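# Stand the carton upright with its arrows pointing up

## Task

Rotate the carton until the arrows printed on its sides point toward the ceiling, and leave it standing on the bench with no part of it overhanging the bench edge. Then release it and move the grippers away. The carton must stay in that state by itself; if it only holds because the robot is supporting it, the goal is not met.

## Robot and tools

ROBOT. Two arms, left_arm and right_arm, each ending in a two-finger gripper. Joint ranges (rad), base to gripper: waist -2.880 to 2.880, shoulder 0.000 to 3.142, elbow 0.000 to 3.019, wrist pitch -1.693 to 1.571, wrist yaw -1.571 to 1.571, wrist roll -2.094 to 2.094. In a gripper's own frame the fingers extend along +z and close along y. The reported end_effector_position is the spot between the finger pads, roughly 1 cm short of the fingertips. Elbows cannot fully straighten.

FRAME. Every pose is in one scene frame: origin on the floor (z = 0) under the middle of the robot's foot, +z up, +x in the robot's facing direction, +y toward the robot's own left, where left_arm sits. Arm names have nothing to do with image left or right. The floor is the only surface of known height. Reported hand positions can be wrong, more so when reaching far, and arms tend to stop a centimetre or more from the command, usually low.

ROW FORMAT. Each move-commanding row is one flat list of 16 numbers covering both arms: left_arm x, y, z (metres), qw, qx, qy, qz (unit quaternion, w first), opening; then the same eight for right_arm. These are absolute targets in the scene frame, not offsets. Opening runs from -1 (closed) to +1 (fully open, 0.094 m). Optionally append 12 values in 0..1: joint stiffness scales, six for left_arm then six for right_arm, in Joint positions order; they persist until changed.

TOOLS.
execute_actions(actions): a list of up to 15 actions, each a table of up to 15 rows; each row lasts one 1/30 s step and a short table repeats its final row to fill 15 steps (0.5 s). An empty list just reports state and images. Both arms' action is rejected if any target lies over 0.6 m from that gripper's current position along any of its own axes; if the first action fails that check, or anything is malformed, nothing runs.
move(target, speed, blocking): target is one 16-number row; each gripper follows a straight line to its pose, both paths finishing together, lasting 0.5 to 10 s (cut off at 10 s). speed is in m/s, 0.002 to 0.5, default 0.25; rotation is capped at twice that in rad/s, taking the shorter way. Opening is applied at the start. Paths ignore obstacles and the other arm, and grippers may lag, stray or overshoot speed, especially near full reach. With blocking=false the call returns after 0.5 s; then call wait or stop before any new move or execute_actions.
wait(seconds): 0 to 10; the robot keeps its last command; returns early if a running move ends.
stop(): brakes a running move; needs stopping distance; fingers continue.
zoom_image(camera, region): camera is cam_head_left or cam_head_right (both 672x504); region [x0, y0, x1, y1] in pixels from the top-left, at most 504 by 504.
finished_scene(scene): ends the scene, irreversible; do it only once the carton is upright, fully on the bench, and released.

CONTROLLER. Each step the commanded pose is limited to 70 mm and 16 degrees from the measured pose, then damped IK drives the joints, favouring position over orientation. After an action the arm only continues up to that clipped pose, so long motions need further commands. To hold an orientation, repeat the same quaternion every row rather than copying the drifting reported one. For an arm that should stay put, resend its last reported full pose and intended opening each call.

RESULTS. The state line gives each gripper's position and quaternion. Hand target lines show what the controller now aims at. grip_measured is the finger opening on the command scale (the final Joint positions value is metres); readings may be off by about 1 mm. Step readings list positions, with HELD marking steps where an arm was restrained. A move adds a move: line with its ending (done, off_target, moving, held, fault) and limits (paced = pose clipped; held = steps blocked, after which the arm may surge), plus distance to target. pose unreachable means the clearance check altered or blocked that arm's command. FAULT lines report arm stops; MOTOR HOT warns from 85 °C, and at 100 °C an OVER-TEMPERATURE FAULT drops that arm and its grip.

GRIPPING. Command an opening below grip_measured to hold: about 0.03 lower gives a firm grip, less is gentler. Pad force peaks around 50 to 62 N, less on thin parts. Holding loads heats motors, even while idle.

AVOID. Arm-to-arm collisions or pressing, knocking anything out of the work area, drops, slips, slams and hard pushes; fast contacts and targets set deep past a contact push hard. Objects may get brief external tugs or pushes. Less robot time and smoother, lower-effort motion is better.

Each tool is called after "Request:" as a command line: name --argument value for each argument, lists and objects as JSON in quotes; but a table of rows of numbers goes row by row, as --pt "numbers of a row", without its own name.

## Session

Request:
execute_actions --actions '[]'

Scene clock: 0.00 s.
left_arm: end_effector_position=(+0.5659, -0.1502, +0.9829) grip_measured=-0.997 end_effector_quat_wxyz=(+0.065, +0.312, -0.944, +0.088) | right_arm: end_effector_position=(+0.5381, -0.7922, +0.9369) grip_measured=+1.000 end_effector_quat_wxyz=(+0.032, +0.328, -0.943, +0.049)
Joint positions: left_arm=[ 0.582  1.934  1.143  0.373 -0.765 -0.621  0.   ] | right_arm=[ 0.804  1.591  1.41  -0.005 -0.642 -1.155  0.094]
Joint velocities: left_arm=[-0.005 -0.015  0.007  0.012 -0.066 -0.007  0.   ] | right_arm=[-0.005  0.005  0.007  0.017 -0.007  0.022  0.   ]
Hand target (left_arm): +0.563, -0.150, +0.984; -0.067, -0.310, +0.944, -0.087
Hand target (right_arm): +0.538, -0.791, +0.936; -0.031, -0.327, +0.943, -0.048
Joint stiffness scale: left_arm=[1. 1. 1. 1. 1. 1.] | right_arm=[1. 1. 1. 1. 1. 1.]

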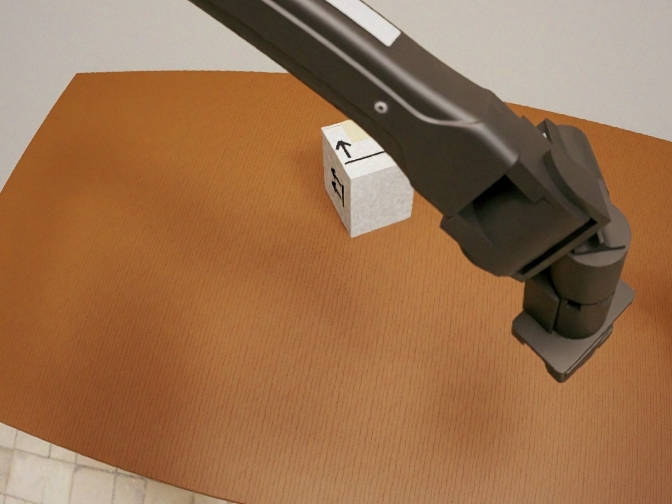

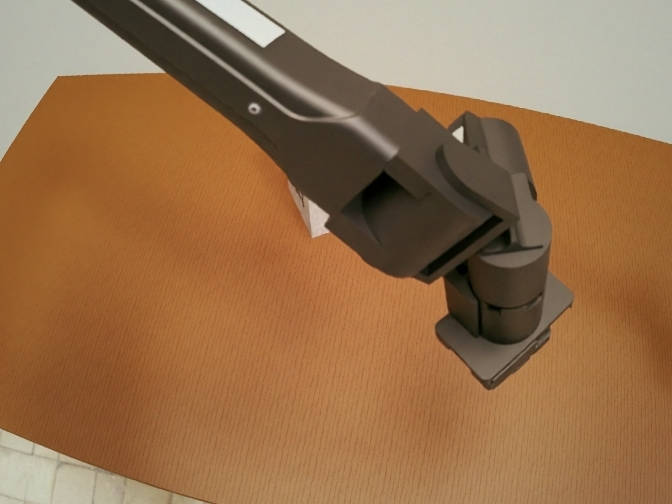

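Request:
move --target '[0.68,0.25,0.95,0,0,0.924,-0.383,-1,0.68,-0.2,0.95,0,0,0.924,0.383,-1]' --speed 0.3

Request:
zoom_image --camera "cam_head_left" --region '[280,80,480,260]'

Request:
zoom_image --camera "cam_head_right" --region '[240,80,440,260]'

Scene clock: 4.97 s.
left_arm: end_effector_position=(+0.6703, +0.2416, +0.9476) grip_measured=-0.997 end_effector_quat_wxyz=(-0.007, -0.013, +0.923, -0.385) | right_arm: end_effector_position=(+0.6808, -0.1982, +0.9496) grip_measured=-0.979 end_effector_quat_wxyz=(-0.012, -0.004, -0.921, -0.389)
Joint positions: left_arm=[ 1.458  1.315  1.092 -0.24   0.628  0.394  0.   ] | right_arm=[ 1.781  1.331  1.071 -0.147 -0.558 -0.358  0.001]
Joint velocities: left_arm=[-0.005 -0.005 -0.012 -0.007  0.066  0.051 -0.   ] | right_arm=[ 0.005 -0.005 -0.012 -0.007 -0.037  0.022 -0.001]
Hand target (left_arm): +0.677, +0.245, +0.954; +0.000, -0.007, +0.923, -0.385
Hand target (right_arm): +0.678, -0.202, +0.945; +0.010, +0.012, +0.923, +0.384
Off the commanded pose (left_arm): 0.013 m, 2 deg.
Off the commanded pose (right_arm): 0.002 m, 2 deg.
Joint stiffness scale: left_arm=[1. 1. 1. 1. 1. 1.] | right_arm=[1. 1. 1. 1. 1. 1.]
move: off_target (left_arm)

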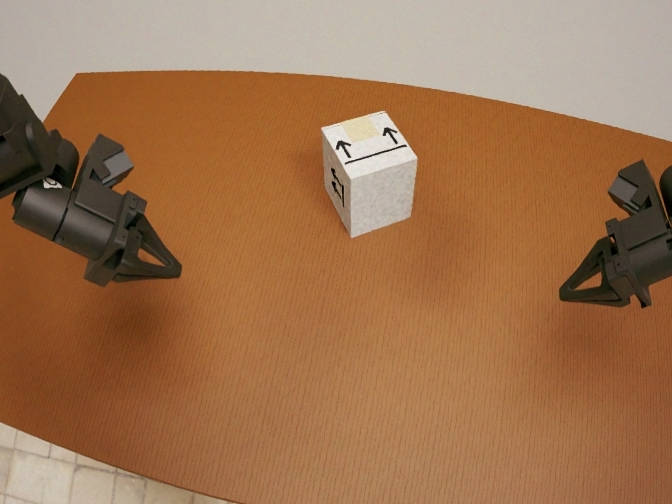

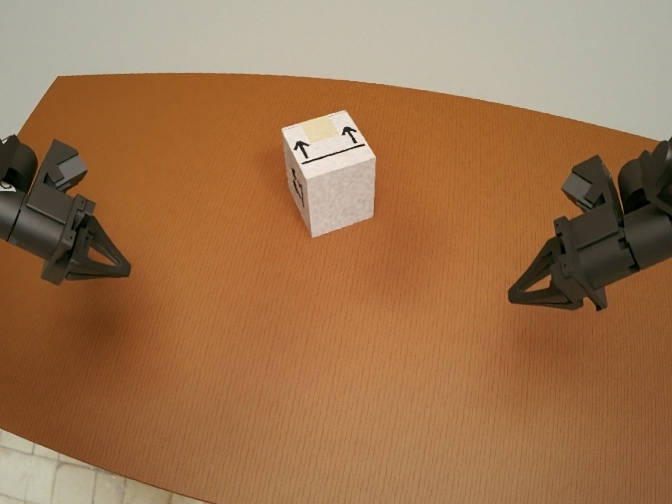

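Region (280, 80, 480, 260) of cam_head_left's 672x504 image, scaled by 2.520, with more detail than that image has; it fills the top 454 rows of this view, and the rest is white.

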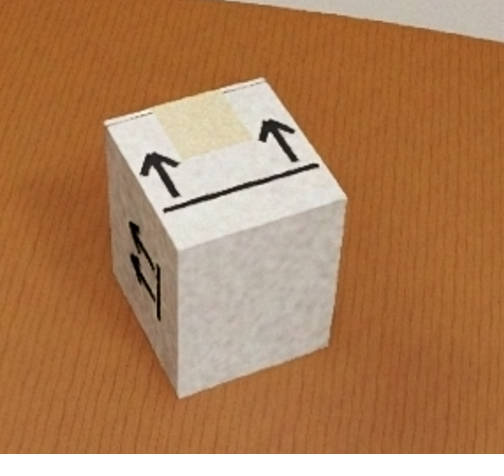

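Region (240, 80, 440, 260) of cam_head_right's 672x504 image, scaled by 2.520, with more detail than that image has; it fills the top 454 rows of this view, and the rest is white.

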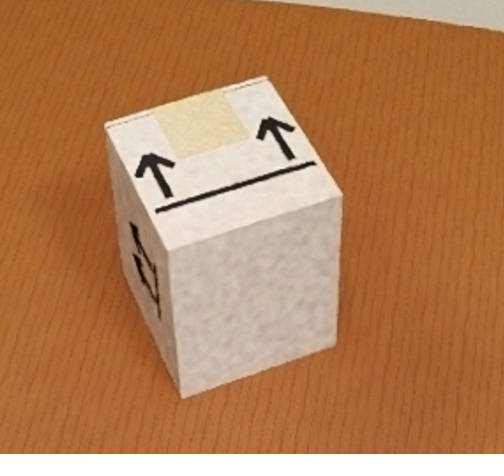

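Request:
move --target '[0.95,0.09,0.9,0.377,0.161,0.91,-0.067,-1,0.86,-0.1,0.86,0.377,-0.161,0.91,0.067,-1]' --speed 0.2

Scene clock: 20.63 s.
left_arm: end_effector_position=(+0.9539, +0.1086, +0.8970) grip_measured=-0.997 end_effector_quat_wxyz=(+0.372, +0.158, +0.913, -0.060) | right_arm: end_effector_position=(+0.8589, -0.1084, +0.8613) grip_measured=-0.979 end_effector_quat_wxyz=(+0.369, -0.159, +0.913, +0.070)
Joint positions: left_arm=[ 1.006  1.69   1.537  0.581 -0.051  0.795  0.   ] | right_arm=[ 2.066  1.75   1.373  0.79  -0.025 -0.759  0.001]
Joint velocities: left_arm=[-0.005 -0.015 -0.002  0.002 -0.066  0.007  0.   ] | right_arm=[ 0.015  0.005  0.002 -0.007 -0.022 -0.037  0.   ]
Hand target (left_arm): +0.951, +0.092, +0.894; +0.374, +0.161, +0.911, -0.064
Hand target (right_arm): +0.861, -0.103, +0.862; +0.376, -0.163, +0.910, +0.066
Off the commanded pose (left_arm): 0.019 m, 1 deg.
Off the commanded pose (right_arm): 0.009 m, 1 deg.
Joint stiffness scale: left_arm=[1. 1. 1. 1. 1. 1.] | right_arm=[1. 1. 1. 1. 1. 1.]
move: off_target (left_arm)

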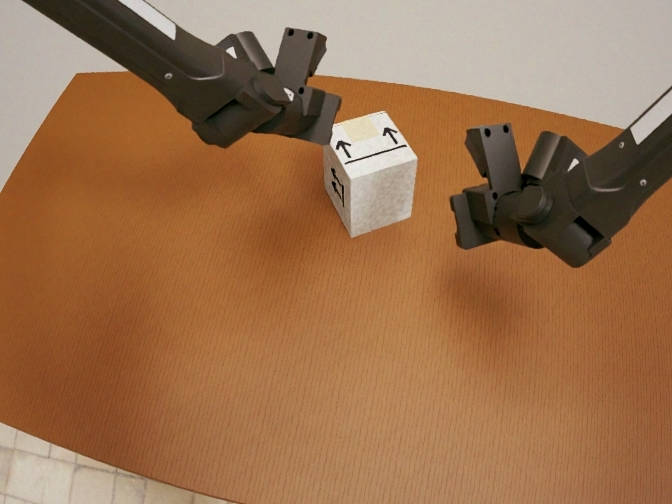

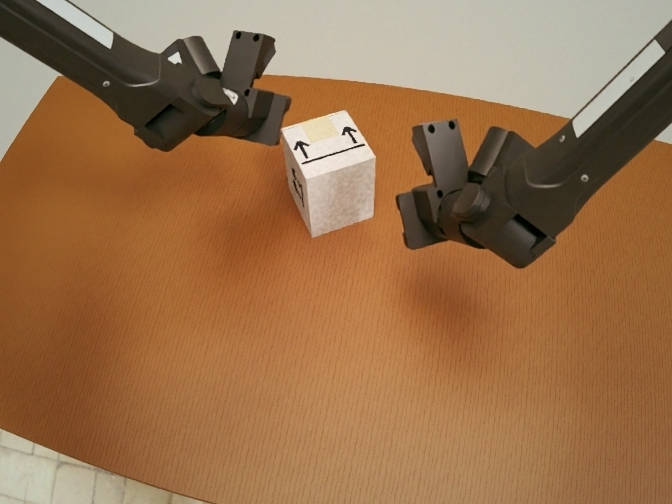

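Request:
move --target '[0.93,0.2,0.88,0.114,-0.218,0.86,-0.448,-1,1.02,-0.08,0.88,-0.033,-0.08,0.92,0.381,-1]' --speed 0.2

Scene clock: 29.03 s.
left_arm: end_effector_position=(+0.9249, +0.1886, +0.8828) grip_measured=-0.997 end_effector_quat_wxyz=(+0.114, -0.214, +0.858, -0.453) | right_arm: end_effector_position=(+1.0083, -0.0878, +0.8784) grip_measured=-0.979 end_effector_quat_wxyz=(-0.000, +0.066, -0.928, -0.368)
Joint positions: left_arm=[ 1.282  1.624  1.705 -0.057  0.671 -0.223  0.   ] | right_arm=[ 2.108  2.134  2.906 -1.19  -0.191 -0.362  0.001]
Joint velocities: left_arm=[-0.005  0.005 -0.012  0.012 -0.066  0.007 -0.001] | right_arm=[-0.015 -0.034 -0.012 -0.002 -0.022  0.066  0.   ]
Hand target (left_arm): +0.930, +0.199, +0.882; +0.117, -0.218, +0.859, -0.449
Hand target (right_arm): +1.016, -0.084, +0.886; +0.007, -0.060, +0.926, +0.372
Off the commanded pose (left_arm): 0.013 m, 1 deg.
Off the commanded pose (right_arm): 0.014 m, 4 deg.
Joint stiffness scale: left_arm=[1. 1. 1. 1. 1. 1.] | right_arm=[1. 1. 1. 1. 1. 1.]
elbow stopped short (right arm): the move would have taken joint 3 (elbow) straighter than the controller allows; a more bent joint 3 avoids this.
move: off_target (left_arm, right_arm)

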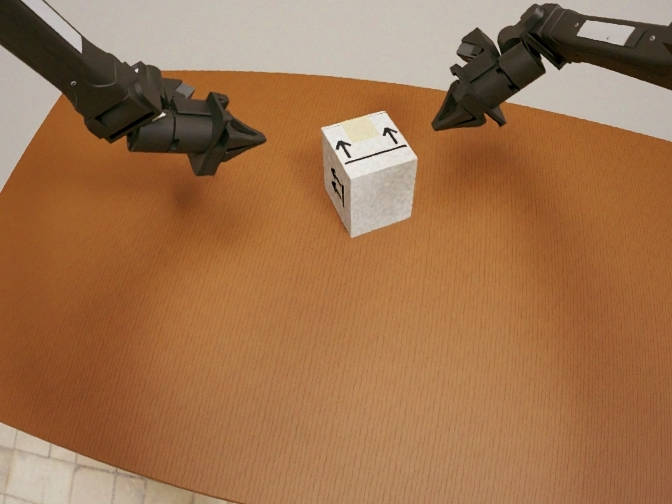

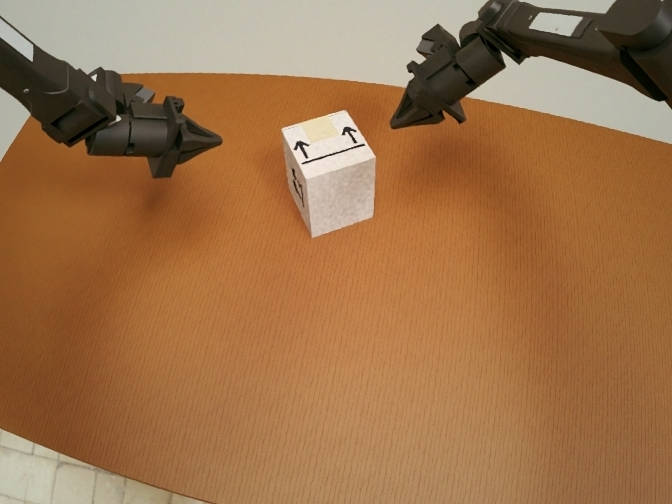

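Request:
move --target '[0.985,0.15,0.765,0.114,-0.218,0.86,-0.448,-1,0.9,-0.17,0.84,0,0,0.924,0.383,-1]' --speed 0.15

Request:
move --target '[1.01,0.06,0.765,0.114,-0.218,0.86,-0.448,-1,0.9,-0.17,0.84,0,0,0.924,0.383,-1]' --speed 0.06

Scene clock: 37.83 s.
left_arm: end_effector_position=(+0.9875, +0.1697, +0.7672) grip_measured=-0.997 end_effector_quat_wxyz=(+0.119, -0.217, +0.863, -0.439) | right_arm: end_effector_position=(+0.8944, -0.1625, +0.8332) grip_measured=-0.979 end_effector_quat_wxyz=(+0.007, +0.009, -0.923, -0.384)
Joint positions: left_arm=[ 1.272  2.053  2.405 -0.317  0.631 -0.225  0.   ] | right_arm=[ 1.912  1.791  2.072 -0.705 -0.413 -0.329  0.001]
Joint velocities: left_arm=[-0.005  0.005 -0.002 -0.017  0.066 -0.007  0.   ] | right_arm=[ 0.005  0.005 -0.017  0.002 -0.051 -0.007  0.001]
Hand target (left_arm): +0.985, +0.152, +0.764; +0.114, -0.218, +0.860, -0.447
Hand target (right_arm): +0.902, -0.168, +0.838; +0.001, -0.003, +0.924, +0.382
Off the commanded pose (left_arm): 0.020 m, 1 deg.
Off the commanded pose (right_arm): 0.012 m, 1 deg.
Joint stiffness scale: left_arm=[1. 1. 1. 1. 1. 1.] | right_arm=[1. 1. 1. 1. 1. 1.]
move: off_target (left_arm, right_arm)

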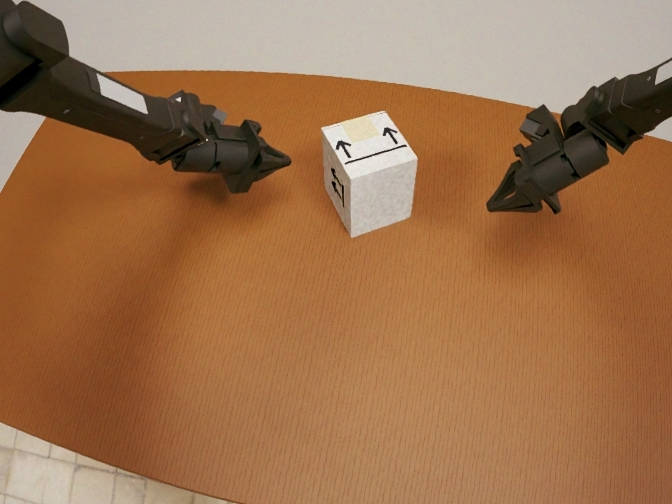

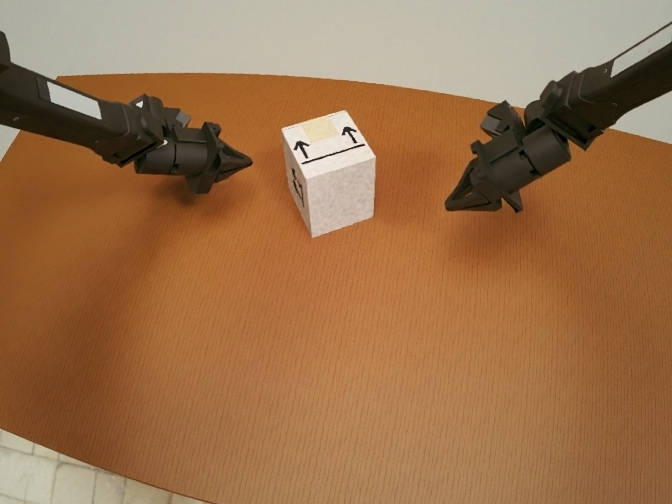

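Scene clock: 40.13 s.
left_arm: end_effector_position=(+1.0173, +0.1027, +0.7648) grip_measured=-0.997 end_effector_quat_wxyz=(+0.125, -0.221, +0.867, -0.428) | right_arm: end_effector_position=(+0.8945, -0.1627, +0.8363) grip_measured=-0.979 end_effector_quat_wxyz=(+0.006, +0.007, -0.922, -0.387)
Joint positions: left_arm=[ 1.171  2.204  2.67  -0.418  0.504 -0.225  0.   ] | right_arm=[ 1.912  1.782  2.059 -0.699 -0.419 -0.325  0.001]
Joint velocities: left_arm=[-0.005  0.005  0.032 -0.022 -0.066  0.037 -0.001] | right_arm=[-0.005 -0.015  0.002  0.012  0.037  0.081 -0.   ]
Hand target (left_arm): +1.009, +0.061, +0.766; +0.115, -0.217, +0.860, -0.448
Hand target (right_arm): +0.900, -0.170, +0.840; -0.000, -0.000, +0.924, +0.383
Off the commanded pose (left_arm): 0.043 m, 3 deg.
Off the commanded pose (right_arm): 0.010 m, 1 deg.
Joint stiffness scale: left_arm=[1. 1. 1. 1. 1. 1.] | right_arm=[1. 1. 1. 1. 1. 1.]
move: off_target (left_arm)

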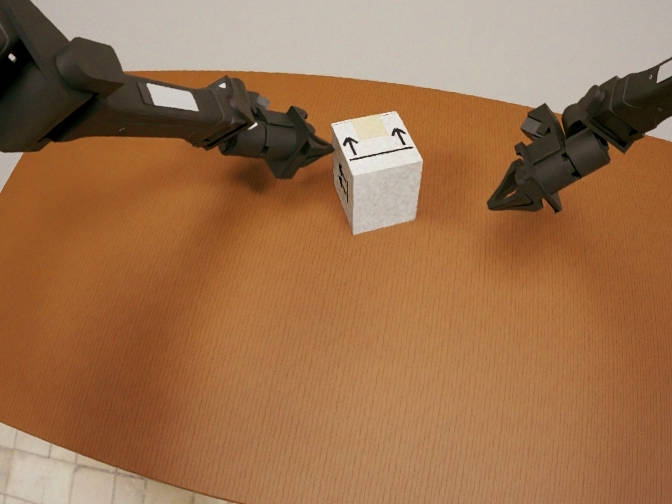

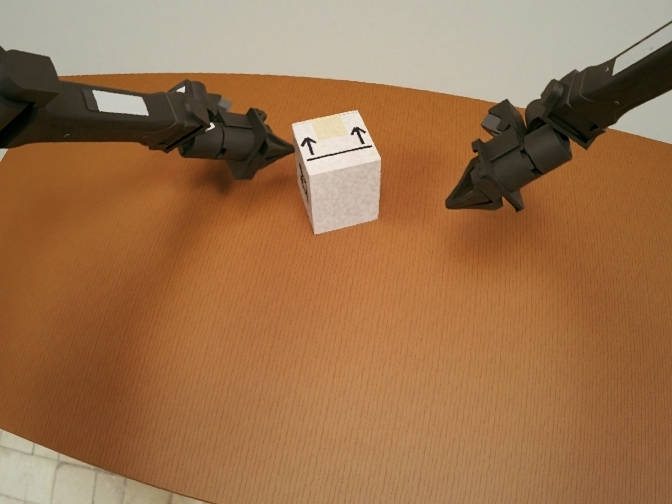

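Request:
execute_actions --actions '[[[1.005,0.045,0.765,0.114,-0.218,0.86,-0.448,-1,0.9,-0.17,0.84,0,0,0.924,0.383,-1]],[[1.005,0.03,0.765,0.13,-0.25,0.85,-0.445,-1,0.9,-0.17,0.84,0,0,0.924,0.383,-1]],[[1.005,0.015,0.765,0.145,-0.28,0.842,-0.44,-1,0.9,-0.17,0.84,0,0,0.924,0.383,-1]],[[1.005,0.0,0.765,0.158,-0.303,0.834,-0.434,-1,0.9,-0.17,0.84,0,0,0.924,0.383,-1]]]'

Scene clock: 45.63 s.
left_arm: end_effector_position=(+1.0164, +0.0457, +0.7645) grip_measured=-0.997 end_effector_quat_wxyz=(+0.173, -0.301, +0.842, -0.414) | right_arm: end_effector_position=(+0.8945, -0.1627, +0.8363) grip_measured=-0.979 end_effector_quat_wxyz=(+0.006, +0.007, -0.922, -0.387)
Joint positions: left_arm=[ 1.091  2.189  2.476 -0.072  0.374 -0.393  0.   ] | right_arm=[ 1.912  1.782  2.059 -0.699 -0.419 -0.325  0.001]
Joint velocities: left_arm=[-0.024 -0.015  0.002 -0.007 -0.007  0.022 -0.   ] | right_arm=[-0.034 -0.005 -0.022 -0.012 -0.066 -0.051 -0.001]
Hand target (left_arm): +1.003, +0.001, +0.768; +0.158, -0.302, +0.834, -0.434
Hand target (right_arm): +0.900, -0.170, +0.840; -0.000, -0.000, +0.924, +0.383
Off the commanded pose (left_arm): 0.047 m, 3 deg.
Off the commanded pose (right_arm): 0.010 m, 1 deg.
Joint stiffness scale: left_arm=[1. 1. 1. 1. 1. 1.] | right_arm=[1. 1. 1. 1. 1. 1.]
Step readings (end_effector_position; steps 1 to 15: 1st action; 16 to 30: 2nd action; 31 to 45: 3rd action; 46 to 60: 4th action):
0: left_arm (+1.0172, +0.1027, +0.7647) | right_arm (+0.8945, -0.1627, +0.8363)
1: left_arm (+1.0157, +0.1013, +0.7633) | right_arm (+0.8945, -0.1627, +0.8363)
2: left_arm (+1.0161, +0.1009, +0.7627) | right_arm (+0.8945, -0.1627, +0.8363)
4: left_arm (+1.0147, +0.0978, +0.7618) | right_arm (+0.8945, -0.1627, +0.8363)
8: left_arm (+1.0136, +0.0926, +0.7629) | right_arm (+0.8945, -0.1627, +0.8363)
15: left_arm (+1.0146, +0.0892, +0.7648) | right_arm (+0.8945, -0.1627, +0.8363)
16: left_arm (+1.0125, +0.0876, +0.7621) | right_arm (+0.8945, -0.1627, +0.8363)
17: left_arm (+1.0138, +0.0875, +0.7617) | right_arm (+0.8945, -0.1627, +0.8363)
19: left_arm (+1.0120, +0.0837, +0.7589) | right_arm (+0.8945, -0.1627, +0.8363)
23: left_arm (+1.0079, +0.0756, +0.7577) | right_arm (+0.8945, -0.1627, +0.8363)
30: left_arm (+1.0096, +0.0716, +0.7602) | right_arm (+0.8945, -0.1627, +0.8363)
31: left_arm (+1.0083, +0.0709, +0.7578) | right_arm (+0.8945, -0.1627, +0.8363)
32: left_arm (+1.0100, +0.0707, +0.7576) | right_arm (+0.8945, -0.1627, +0.8363)
34: left_arm (+1.0104, +0.0674, +0.7568) | right_arm (+0.8945, -0.1627, +0.8363)
38: left_arm (+1.0103, +0.0603, +0.7589) | right_arm (+0.8945, -0.1627, +0.8363)
45: left_arm (+1.0119, +0.0572, +0.7612) | right_arm (+0.8945, -0.1627, +0.8363)
46: left_arm (+1.0114, +0.0573, +0.7594) | right_arm (+0.8945, -0.1627, +0.8363)
47: left_arm (+1.0134, +0.0575, +0.7595) | right_arm (+0.8945, -0.1627, +0.8363)
49: left_arm (+1.0140, +0.0543, +0.7597) | right_arm (+0.8945, -0.1627, +0.8363)
53: left_arm (+1.0154, +0.0481, +0.7628) | right_arm (+0.8945, -0.1627, +0.8363)
60: end_effector_position above

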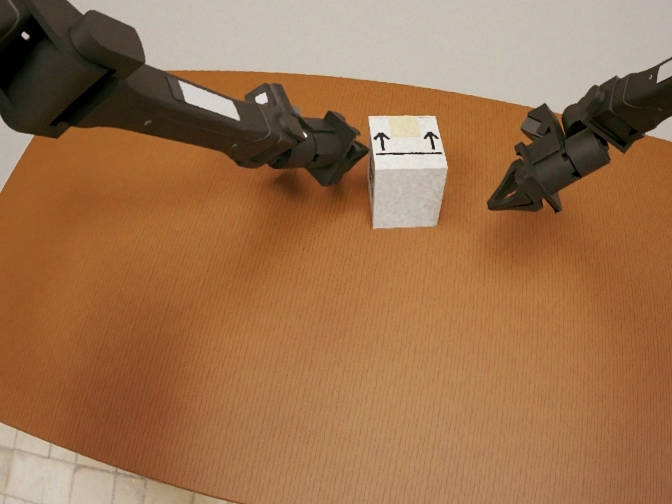

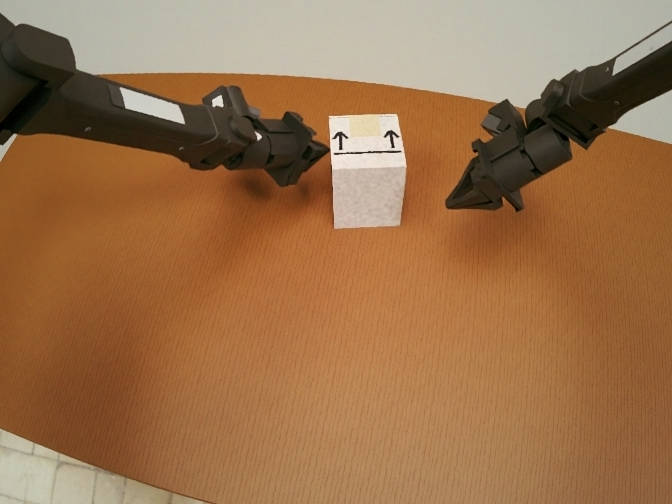

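Request:
move --target '[1.0,0.075,0.795,0.114,-0.218,0.86,-0.448,-1,1.015,-0.11,0.795,0.114,0.218,0.86,0.448,-1]' --speed 0.15

Request:
move --target '[1.005,-0.005,0.795,0.114,-0.218,0.86,-0.448,-1,1.02,-0.03,0.795,0.114,0.218,0.86,0.448,-1]' --speed 0.05

Scene clock: 51.17 s.
left_arm: end_effector_position=(+0.9859, +0.0447, +0.7894) grip_measured=-0.997 end_effector_quat_wxyz=(+0.101, -0.219, +0.856, -0.458) | right_arm: end_effector_position=(+1.0046, -0.1172, +0.7966) grip_measured=-0.979 end_effector_quat_wxyz=(-0.104, -0.211, -0.865, -0.443)
Joint positions: left_arm=[ 1.11   2.091  2.376 -0.284  0.506 -0.231  0.   ] | right_arm=[ 1.96   2.033  2.403 -0.376 -0.547  0.204  0.001]
Joint velocities: left_arm=[ 0.005 -0.005 -0.007 -0.012 -0.081  0.051 -0.   ] | right_arm=[-0.015 -0.005  0.012 -0.046 -0.007  0.022 -0.   ]
Hand target (left_arm): +1.000, +0.074, +0.796; +0.114, -0.217, +0.859, -0.448
Hand target (right_arm): +1.014, -0.113, +0.799; +0.114, +0.216, +0.860, +0.447
Off the commanded pose (left_arm): 0.034 m, 2 deg.
Off the commanded pose (right_arm): 0.013 m, 2 deg.
Joint stiffness scale: left_arm=[1. 1. 1. 1. 1. 1.] | right_arm=[1. 1. 1. 1. 1. 1.]
move: off_target (left_arm, right_arm)

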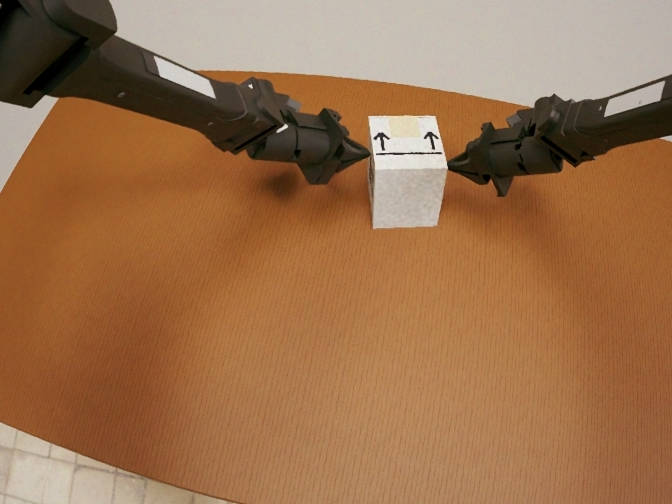

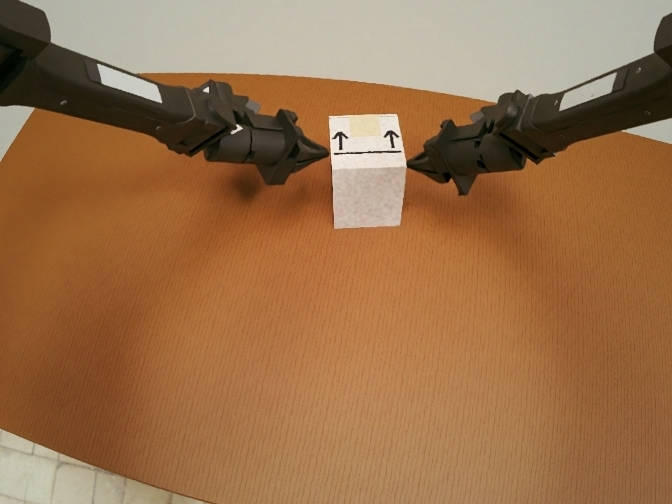

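Scene clock: 53.30 s.
left_arm: end_effector_position=(+1.0208, +0.0608, +0.7953) grip_measured=-0.997 end_effector_quat_wxyz=(+0.135, -0.226, +0.870, -0.416) | right_arm: end_effector_position=(+1.0257, -0.0910, +0.7919) grip_measured=-0.979 end_effector_quat_wxyz=(-0.128, -0.218, -0.873, -0.416)
Joint positions: left_arm=[ 1.094  2.094  2.445 -0.284  0.403 -0.226  0.   ] | right_arm=[ 2.011  2.099  2.507 -0.362 -0.44   0.21   0.001]
Joint velocities: left_arm=[-0.005 -0.005 -0.012  0.002  0.007 -0.007 -0.001] | right_arm=[-0.005  0.015  0.002 -0.002 -0.037 -0.022  0.   ]
Hand target (left_arm): +1.002, -0.003, +0.799; +0.114, -0.217, +0.860, -0.448
Hand target (right_arm): +1.017, -0.033, +0.799; +0.114, +0.219, +0.859, +0.448
Off the commanded pose (left_arm): 0.068 m, 5 deg.
Off the commanded pose (right_arm): 0.061 m, 4 deg.
Joint stiffness scale: left_arm=[1. 1. 1. 1. 1. 1.] | right_arm=[1. 1. 1. 1. 1. 1.]
move: off_target (left_arm, right_arm)

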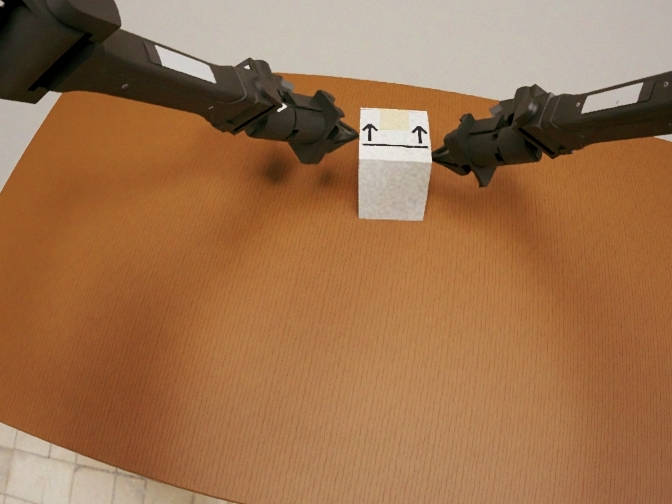

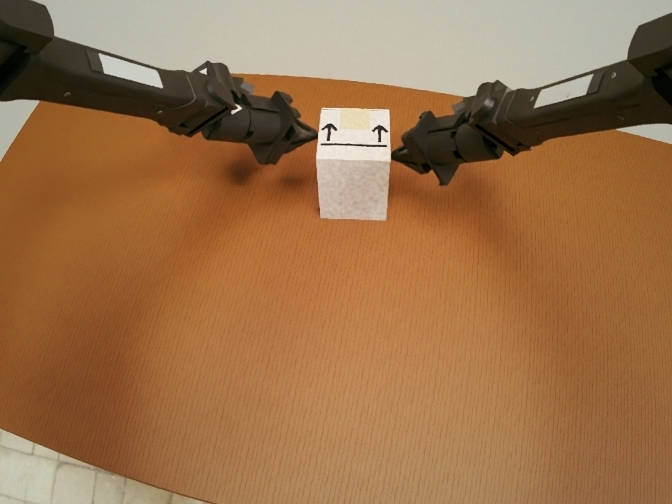

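Request:
execute_actions --actions '[[[0.99,0.012,0.805,0.114,-0.218,0.86,-0.448,-1,1.0,-0.042,0.805,0.114,0.218,0.86,0.448,-1]],[[0.97,0.012,0.81,0.114,-0.218,0.86,-0.448,-1,0.98,-0.042,0.81,0.114,0.218,0.86,0.448,-1]],[[0.95,0.012,0.815,0.114,-0.218,0.86,-0.448,-1,0.96,-0.042,0.81,0.114,0.218,0.86,0.448,-1]],[[0.93,0.012,0.815,0.114,-0.218,0.86,-0.448,-1,0.94,-0.042,0.81,0.114,0.218,0.86,0.448,-1]]]'

Scene clock: 57.63 s.
left_arm: end_effector_position=(+0.9550, +0.0569, +0.8082) grip_measured=-0.997 end_effector_quat_wxyz=(+0.143, -0.225, +0.868, -0.418) | right_arm: end_effector_position=(+0.9512, -0.0868, +0.7973) grip_measured=-0.980 end_effector_quat_wxyz=(-0.132, -0.218, -0.873, -0.416)
Joint positions: left_arm=[ 1.105  1.933  2.014  0.003  0.42  -0.225  0.   ] | right_arm=[ 1.991  1.928  2.04  -0.057 -0.461  0.21   0.001]
Joint velocities: left_arm=[ 0.005 -0.015 -0.002  0.007 -0.022 -0.051  0.   ] | right_arm=[ 0.015 -0.015  0.012  0.002  0.007 -0.066  0.002]
Hand target (left_arm): +0.930, +0.013, +0.815; +0.114, -0.217, +0.860, -0.448
Hand target (right_arm): +0.940, -0.043, +0.809; +0.114, +0.219, +0.860, +0.448
Off the commanded pose (left_arm): 0.052 m, 5 deg.
Off the commanded pose (right_arm): 0.048 m, 4 deg.
Joint stiffness scale: left_arm=[1. 1. 1. 1. 1. 1.] | right_arm=[1. 1. 1. 1. 1. 1.]
Step readings (end_effector_position; steps 1 to 15: 1st action; 16 to 30: 2nd action; 31 to 45: 3rd action; 46 to 60: 4th action):
0: left_arm (+1.0208, +0.0608, +0.7953) | right_arm (+1.0258, -0.0910, +0.7918)
1: left_arm (+1.0177, +0.0590, +0.7945) | right_arm (+1.0233, -0.0897, +0.7914)
2: left_arm (+1.0163, +0.0589, +0.7960) | right_arm (+1.0215, -0.0903, +0.7928)
4: left_arm (+1.0119, +0.0583, +0.7964) | right_arm (+1.0149, -0.0900, +0.7924)
8: left_arm (+1.0092, +0.0579, +0.7964) | right_arm (+1.0114, -0.0904, +0.7923)
15: left_arm (+1.0088, +0.0577, +0.7963) | right_arm (+1.0109, -0.0902, +0.7922)
16: left_arm (+1.0064, +0.0571, +0.7964) | right_arm (+1.0081, -0.0893, +0.7921)
17: left_arm (+1.0035, +0.0573, +0.7985) | right_arm (+1.0053, -0.0900, +0.7944)
19: left_arm (+0.9961, +0.0565, +0.8009) | right_arm (+0.9956, -0.0899, +0.7946)
23: left_arm (+0.9900, +0.0566, +0.8009) | right_arm (+0.9884, -0.0892, +0.7941)
30: left_arm (+0.9894, +0.0564, +0.8009) | right_arm (+0.9878, -0.0890, +0.7940)
31: left_arm (+0.9874, +0.0563, +0.8012) | right_arm (+0.9857, -0.0886, +0.7942)
32: left_arm (+0.9846, +0.0566, +0.8035) | right_arm (+0.9834, -0.0888, +0.7962)
34: left_arm (+0.9773, +0.0559, +0.8060) | right_arm (+0.9750, -0.0886, +0.7958)
38: left_arm (+0.9711, +0.0568, +0.8056) | right_arm (+0.9699, -0.0883, +0.7956)
45: left_arm (+0.9706, +0.0573, +0.8053) | right_arm (+0.9696, -0.0882, +0.7956)
46: left_arm (+0.9690, +0.0566, +0.8059) | right_arm (+0.9675, -0.0875, +0.7959)
47: left_arm (+0.9668, +0.0569, +0.8076) | right_arm (+0.9651, -0.0875, +0.7976)
49: left_arm (+0.9605, +0.0561, +0.8092) | right_arm (+0.9567, -0.0873, +0.7974)
53: left_arm (+0.9552, +0.0570, +0.8083) | right_arm (+0.9513, -0.0869, +0.7973)
60: end_effector_position above

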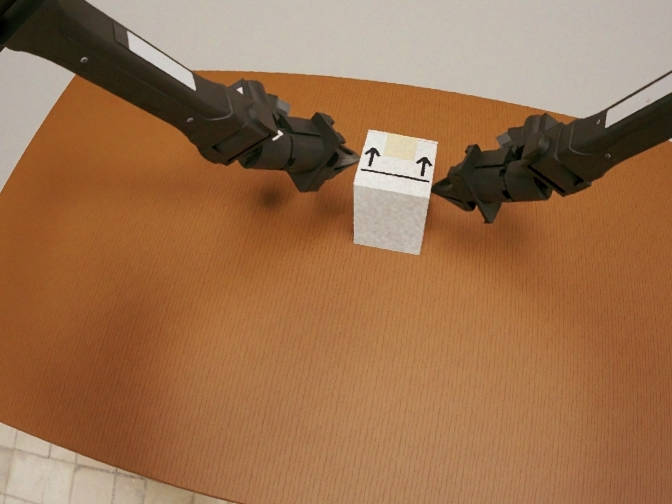

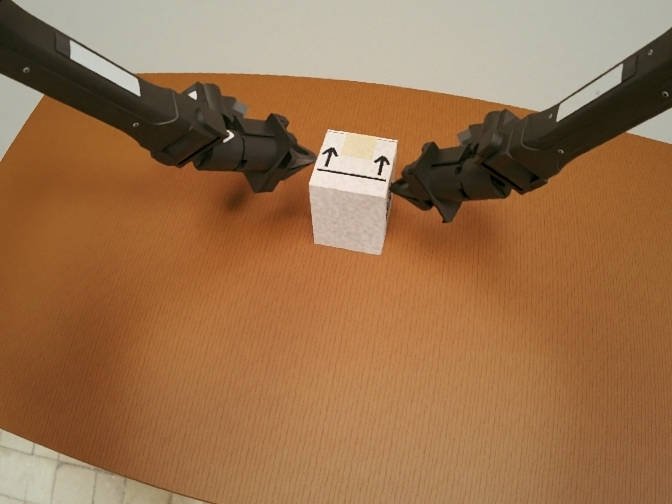

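Request:
move --target '[0.955,0.095,0.775,0.114,-0.218,0.86,-0.448,-1,0.97,-0.125,0.775,0.114,0.218,0.86,0.448,-1]' --speed 0.1

Request:
move --target '[0.97,0.085,0.75,0.114,-0.218,0.86,-0.448,-1,1.005,-0.115,0.75,0.114,0.218,0.86,0.448,-1]' --speed 0.1

Request:
move --target '[0.965,0.005,0.755,0.114,-0.218,0.86,-0.448,-1,1.0,-0.045,0.755,0.114,0.218,0.86,0.448,-1]' --speed 0.05

Scene clock: 65.33 s.
left_arm: end_effector_position=(+0.9653, +0.0990, +0.7894) grip_measured=-0.997 end_effector_quat_wxyz=(+0.123, -0.216, +0.859, -0.448) | right_arm: end_effector_position=(+0.9688, -0.1253, +0.7820) grip_measured=-0.980 end_effector_quat_wxyz=(-0.118, -0.212, -0.861, -0.447)
Joint positions: left_arm=[ 1.182  1.982  2.173 -0.149  0.561 -0.225  0.   ] | right_arm=[ 1.925  1.993  2.23  -0.211 -0.593  0.212  0.001]
Joint velocities: left_arm=[ 0.005 -0.015  0.017 -0.007  0.022  0.051  0.   ] | right_arm=[-0.005 -0.005 -0.012 -0.022  0.022 -0.007 -0.001]
Hand target (left_arm): +0.955, +0.095, +0.776; +0.114, -0.218, +0.859, -0.448
Hand target (right_arm): +0.969, -0.125, +0.777; +0.114, +0.217, +0.860, +0.448
Off the commanded pose (left_arm): 0.018 m, 1 deg.
Off the commanded pose (right_arm): 0.007 m, 1 deg.
Joint stiffness scale: left_arm=[1. 1. 1. 1. 1. 1.] | right_arm=[1. 1. 1. 1. 1. 1.]
move: off_target (left_arm)

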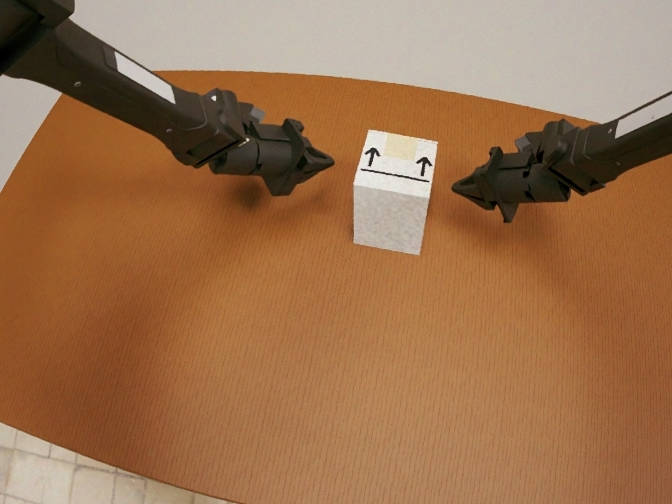

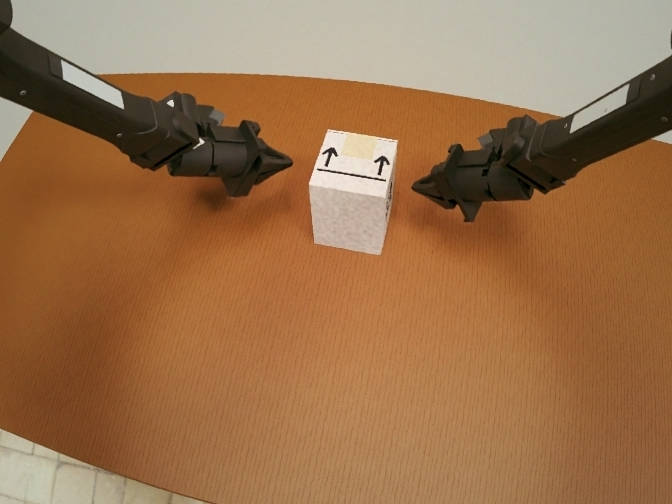

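Scene clock: 66.83 s.
left_arm: end_effector_position=(+0.9762, +0.0892, +0.7585) grip_measured=-0.997 end_effector_quat_wxyz=(+0.118, -0.217, +0.859, -0.449) | right_arm: end_effector_position=(+0.9991, -0.1239, +0.7479) grip_measured=-0.980 end_effector_quat_wxyz=(-0.114, -0.216, -0.864, -0.441)
Joint positions: left_arm=[ 1.182  2.124  2.415 -0.259  0.561 -0.225  0.   ] | right_arm=[ 1.925  2.234  2.706 -0.451 -0.579  0.218  0.001]
Joint velocities: left_arm=[ 0.024 -0.005 -0.007 -0.007 -0.007  0.037  0.   ] | right_arm=[ 0.005 -0.015 -0.007 -0.027  0.007 -0.051 -0.001]
Hand target (left_arm): +0.970, +0.086, +0.750; +0.114, -0.218, +0.860, -0.448
Hand target (right_arm): +1.004, -0.116, +0.752; +0.115, +0.218, +0.860, +0.447
Off the commanded pose (left_arm): 0.011 m, 1 deg.
Off the commanded pose (right_arm): 0.011 m, 1 deg.
Joint stiffness scale: left_arm=[1. 1. 1. 1. 1. 1.] | right_arm=[1. 1. 1. 1. 1. 1.]
move: off_target (left_arm, right_arm)

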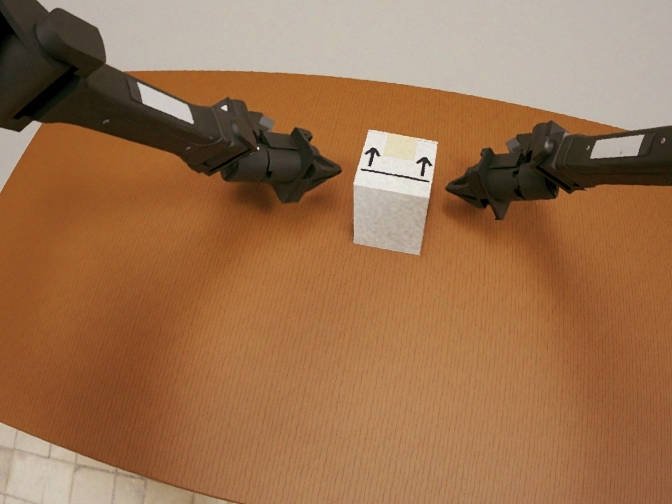

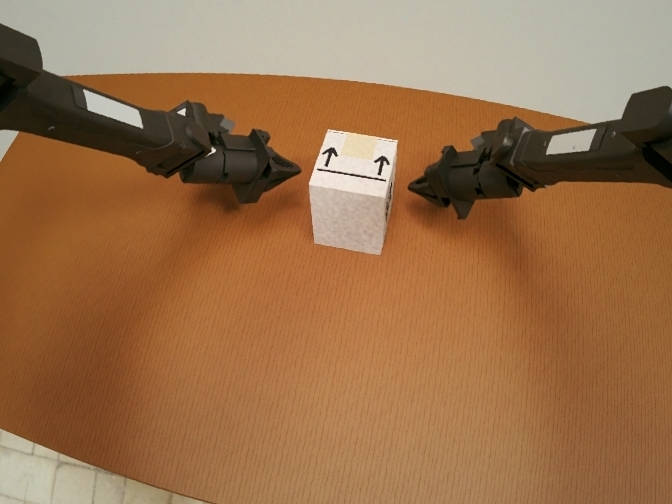

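Scene clock: 68.77 s.
left_arm: end_effector_position=(+0.9836, +0.0582, +0.7616) grip_measured=-0.997 end_effector_quat_wxyz=(+0.131, -0.222, +0.866, -0.428) | right_arm: end_effector_position=(+1.0134, -0.0974, +0.7561) grip_measured=-0.980 end_effector_quat_wxyz=(-0.129, -0.219, -0.870, -0.423)
Joint positions: left_arm=[ 1.13   2.139  2.415 -0.217  0.464 -0.225  0.   ] | right_arm=[ 1.974  2.237  2.706 -0.417 -0.492  0.218  0.001]
Joint velocities: left_arm=[-0.024  0.005 -0.017 -0.002 -0.051 -0.007 -0.001] | right_arm=[-0.005 -0.005 -0.012 -0.007 -0.007 -0.007  0.001]
Hand target (left_arm): +0.962, +0.007, +0.758; +0.114, -0.217, +0.860, -0.448
Hand target (right_arm): +0.999, -0.047, +0.757; +0.114, +0.219, +0.859, +0.448
Off the commanded pose (left_arm): 0.057 m, 3 deg.
Off the commanded pose (right_arm): 0.054 m, 3 deg.
Joint stiffness scale: left_arm=[1. 1. 1. 1. 1. 1.] | right_arm=[1. 1. 1. 1. 1. 1.]
move: off_target (left_arm, right_arm)

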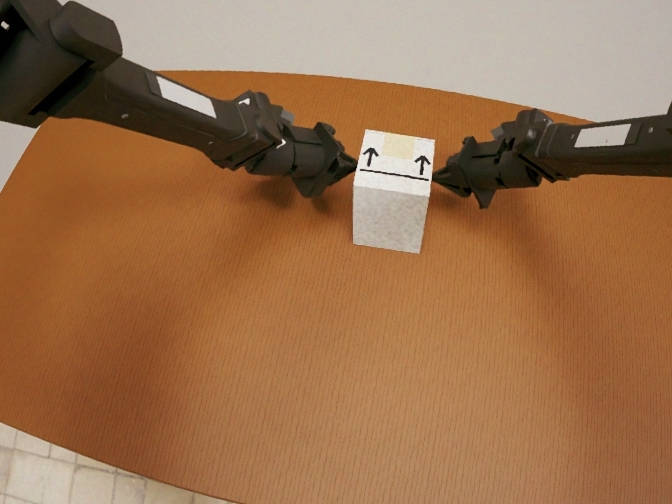

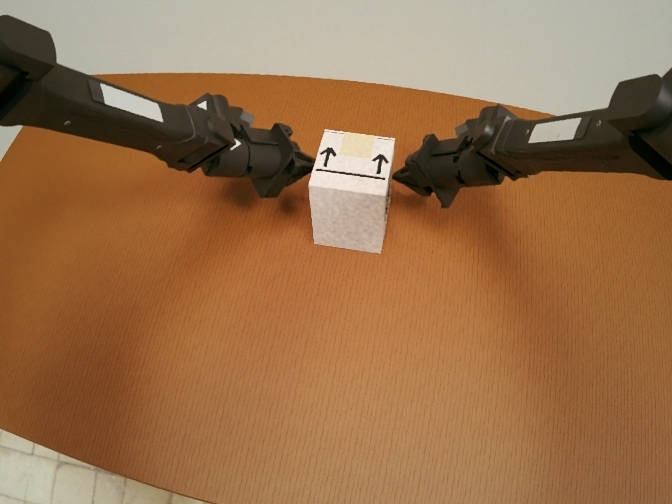

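Request:
execute_actions --actions '[[[0.96,0.005,0.772,0.114,-0.218,0.86,-0.448,-1,0.993,-0.045,0.772,0.114,0.218,0.86,0.448,-1]],[[0.953,0.005,0.787,0.114,-0.218,0.86,-0.448,-1,0.985,-0.045,0.789,0.114,0.218,0.86,0.448,-1]],[[0.945,0.005,0.802,0.114,-0.218,0.86,-0.448,-1,0.976,-0.045,0.805,0.114,0.218,0.86,0.448,-1]],[[0.935,0.005,0.815,0.114,-0.218,0.86,-0.448,-1,0.965,-0.045,0.819,0.114,0.218,0.86,0.448,-1]]]'

Scene clock: 73.30 s.
left_arm: end_effector_position=(+0.9197, +0.0539, +0.7774) grip_measured=-0.997 end_effector_quat_wxyz=(+0.111, -0.227, +0.876, -0.411) | right_arm: end_effector_position=(+0.9682, -0.0945, +0.7989) grip_measured=-0.980 end_effector_quat_wxyz=(-0.126, -0.222, -0.874, -0.414)
Joint positions: left_arm=[ 1.129  1.979  2.023 -0.024  0.422 -0.225  0.   ] | right_arm=[ 1.99   1.939  2.109 -0.125 -0.456  0.218  0.001]
Joint velocities: left_arm=[-0.005  0.005  0.017  0.002 -0.022  0.095 -0.001] | right_arm=[ 0.015 -0.005 -0.007  0.007 -0.007  0.022  0.001]
Hand target (left_arm): +0.935, +0.006, +0.814; +0.114, -0.217, +0.860, -0.448
Hand target (right_arm): +0.965, -0.046, +0.819; +0.114, +0.219, +0.859, +0.448
Off the commanded pose (left_arm): 0.064 m, 5 deg.
Off the commanded pose (right_arm): 0.053 m, 4 deg.
Joint stiffness scale: left_arm=[1. 1. 1. 1. 1. 1.] | right_arm=[1. 1. 1. 1. 1. 1.]
Step readings (end_effector_position; steps 1 to 15: 1st action; 16 to 30: 2nd action; 31 to 45: 3rd action; 46 to 60: 4th action):
0: left_arm (+0.9836, +0.0582, +0.7616) | right_arm (+1.0134, -0.0974, +0.7561)
1: left_arm (+0.9810, +0.0572, +0.7604) | right_arm (+1.0100, -0.0956, +0.7547)
2: left_arm (+0.9800, +0.0576, +0.7607) | right_arm (+1.0078, -0.0955, +0.7555)
4: left_arm (+0.9773, +0.0574, +0.7609) | right_arm (+1.0029, -0.0950, +0.7560)
8: left_arm (+0.9758, +0.0572, +0.7609) | right_arm (+1.0003, -0.0949, +0.7571)
15: left_arm (+0.9756, +0.0572, +0.7608) | right_arm (+1.0000, -0.0950, +0.7572)
16: left_arm (+0.9737, +0.0569, +0.7611) | right_arm (+0.9974, -0.0940, +0.7573)
17: left_arm (+0.9709, +0.0576, +0.7624) | right_arm (+0.9938, -0.0942, +0.7592)
19: left_arm (+0.9634, +0.0572, +0.7633) | right_arm (+0.9868, -0.0932, +0.7618)
23: left_arm (+0.9562, +0.0554, +0.7631) | right_arm (+0.9835, -0.0947, +0.7646)
30: left_arm (+0.9553, +0.0552, +0.7632) | right_arm (+0.9834, -0.0950, +0.7654)
31: left_arm (+0.9536, +0.0552, +0.7636) | right_arm (+0.9808, -0.0945, +0.7656)
32: left_arm (+0.9508, +0.0558, +0.7655) | right_arm (+0.9779, -0.0950, +0.7682)
34: left_arm (+0.9441, +0.0554, +0.7683) | right_arm (+0.9729, -0.0949, +0.7728)
38: left_arm (+0.9382, +0.0546, +0.7696) | right_arm (+0.9725, -0.0955, +0.7789)
45: left_arm (+0.9365, +0.0541, +0.7695) | right_arm (+0.9737, -0.0958, +0.7808)
46: left_arm (+0.9349, +0.0540, +0.7701) | right_arm (+0.9718, -0.0953, +0.7815)
47: left_arm (+0.9321, +0.0545, +0.7722) | right_arm (+0.9694, -0.0958, +0.7843)
49: left_arm (+0.9263, +0.0546, +0.7756) | right_arm (+0.9649, -0.0953, +0.7892)
53: left_arm (+0.9217, +0.0546, +0.7776) | right_arm (+0.9658, -0.0946, +0.7962)
60: end_effector_position above

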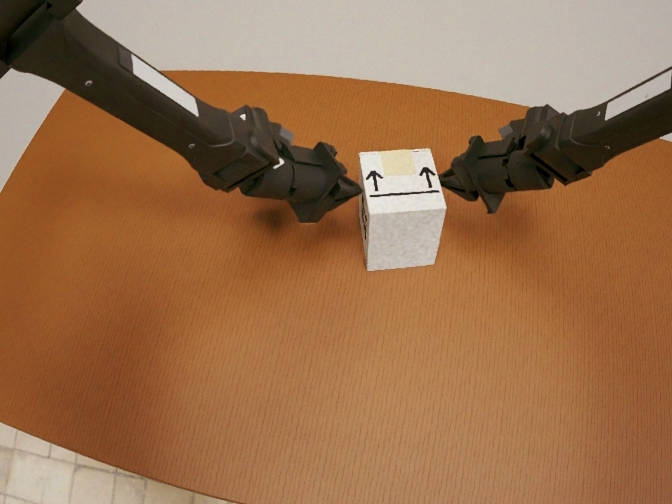

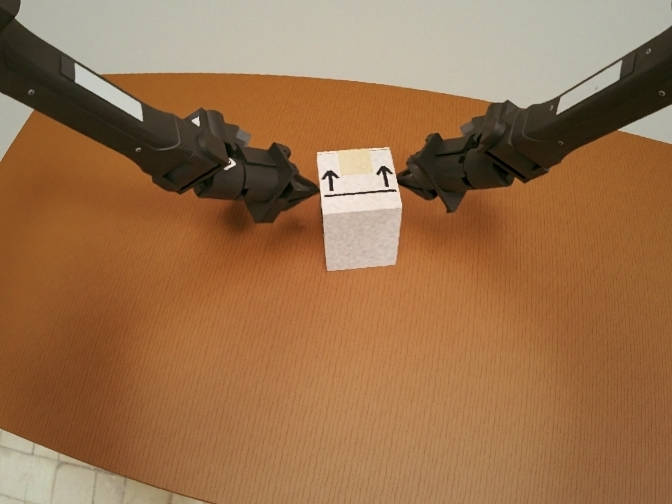

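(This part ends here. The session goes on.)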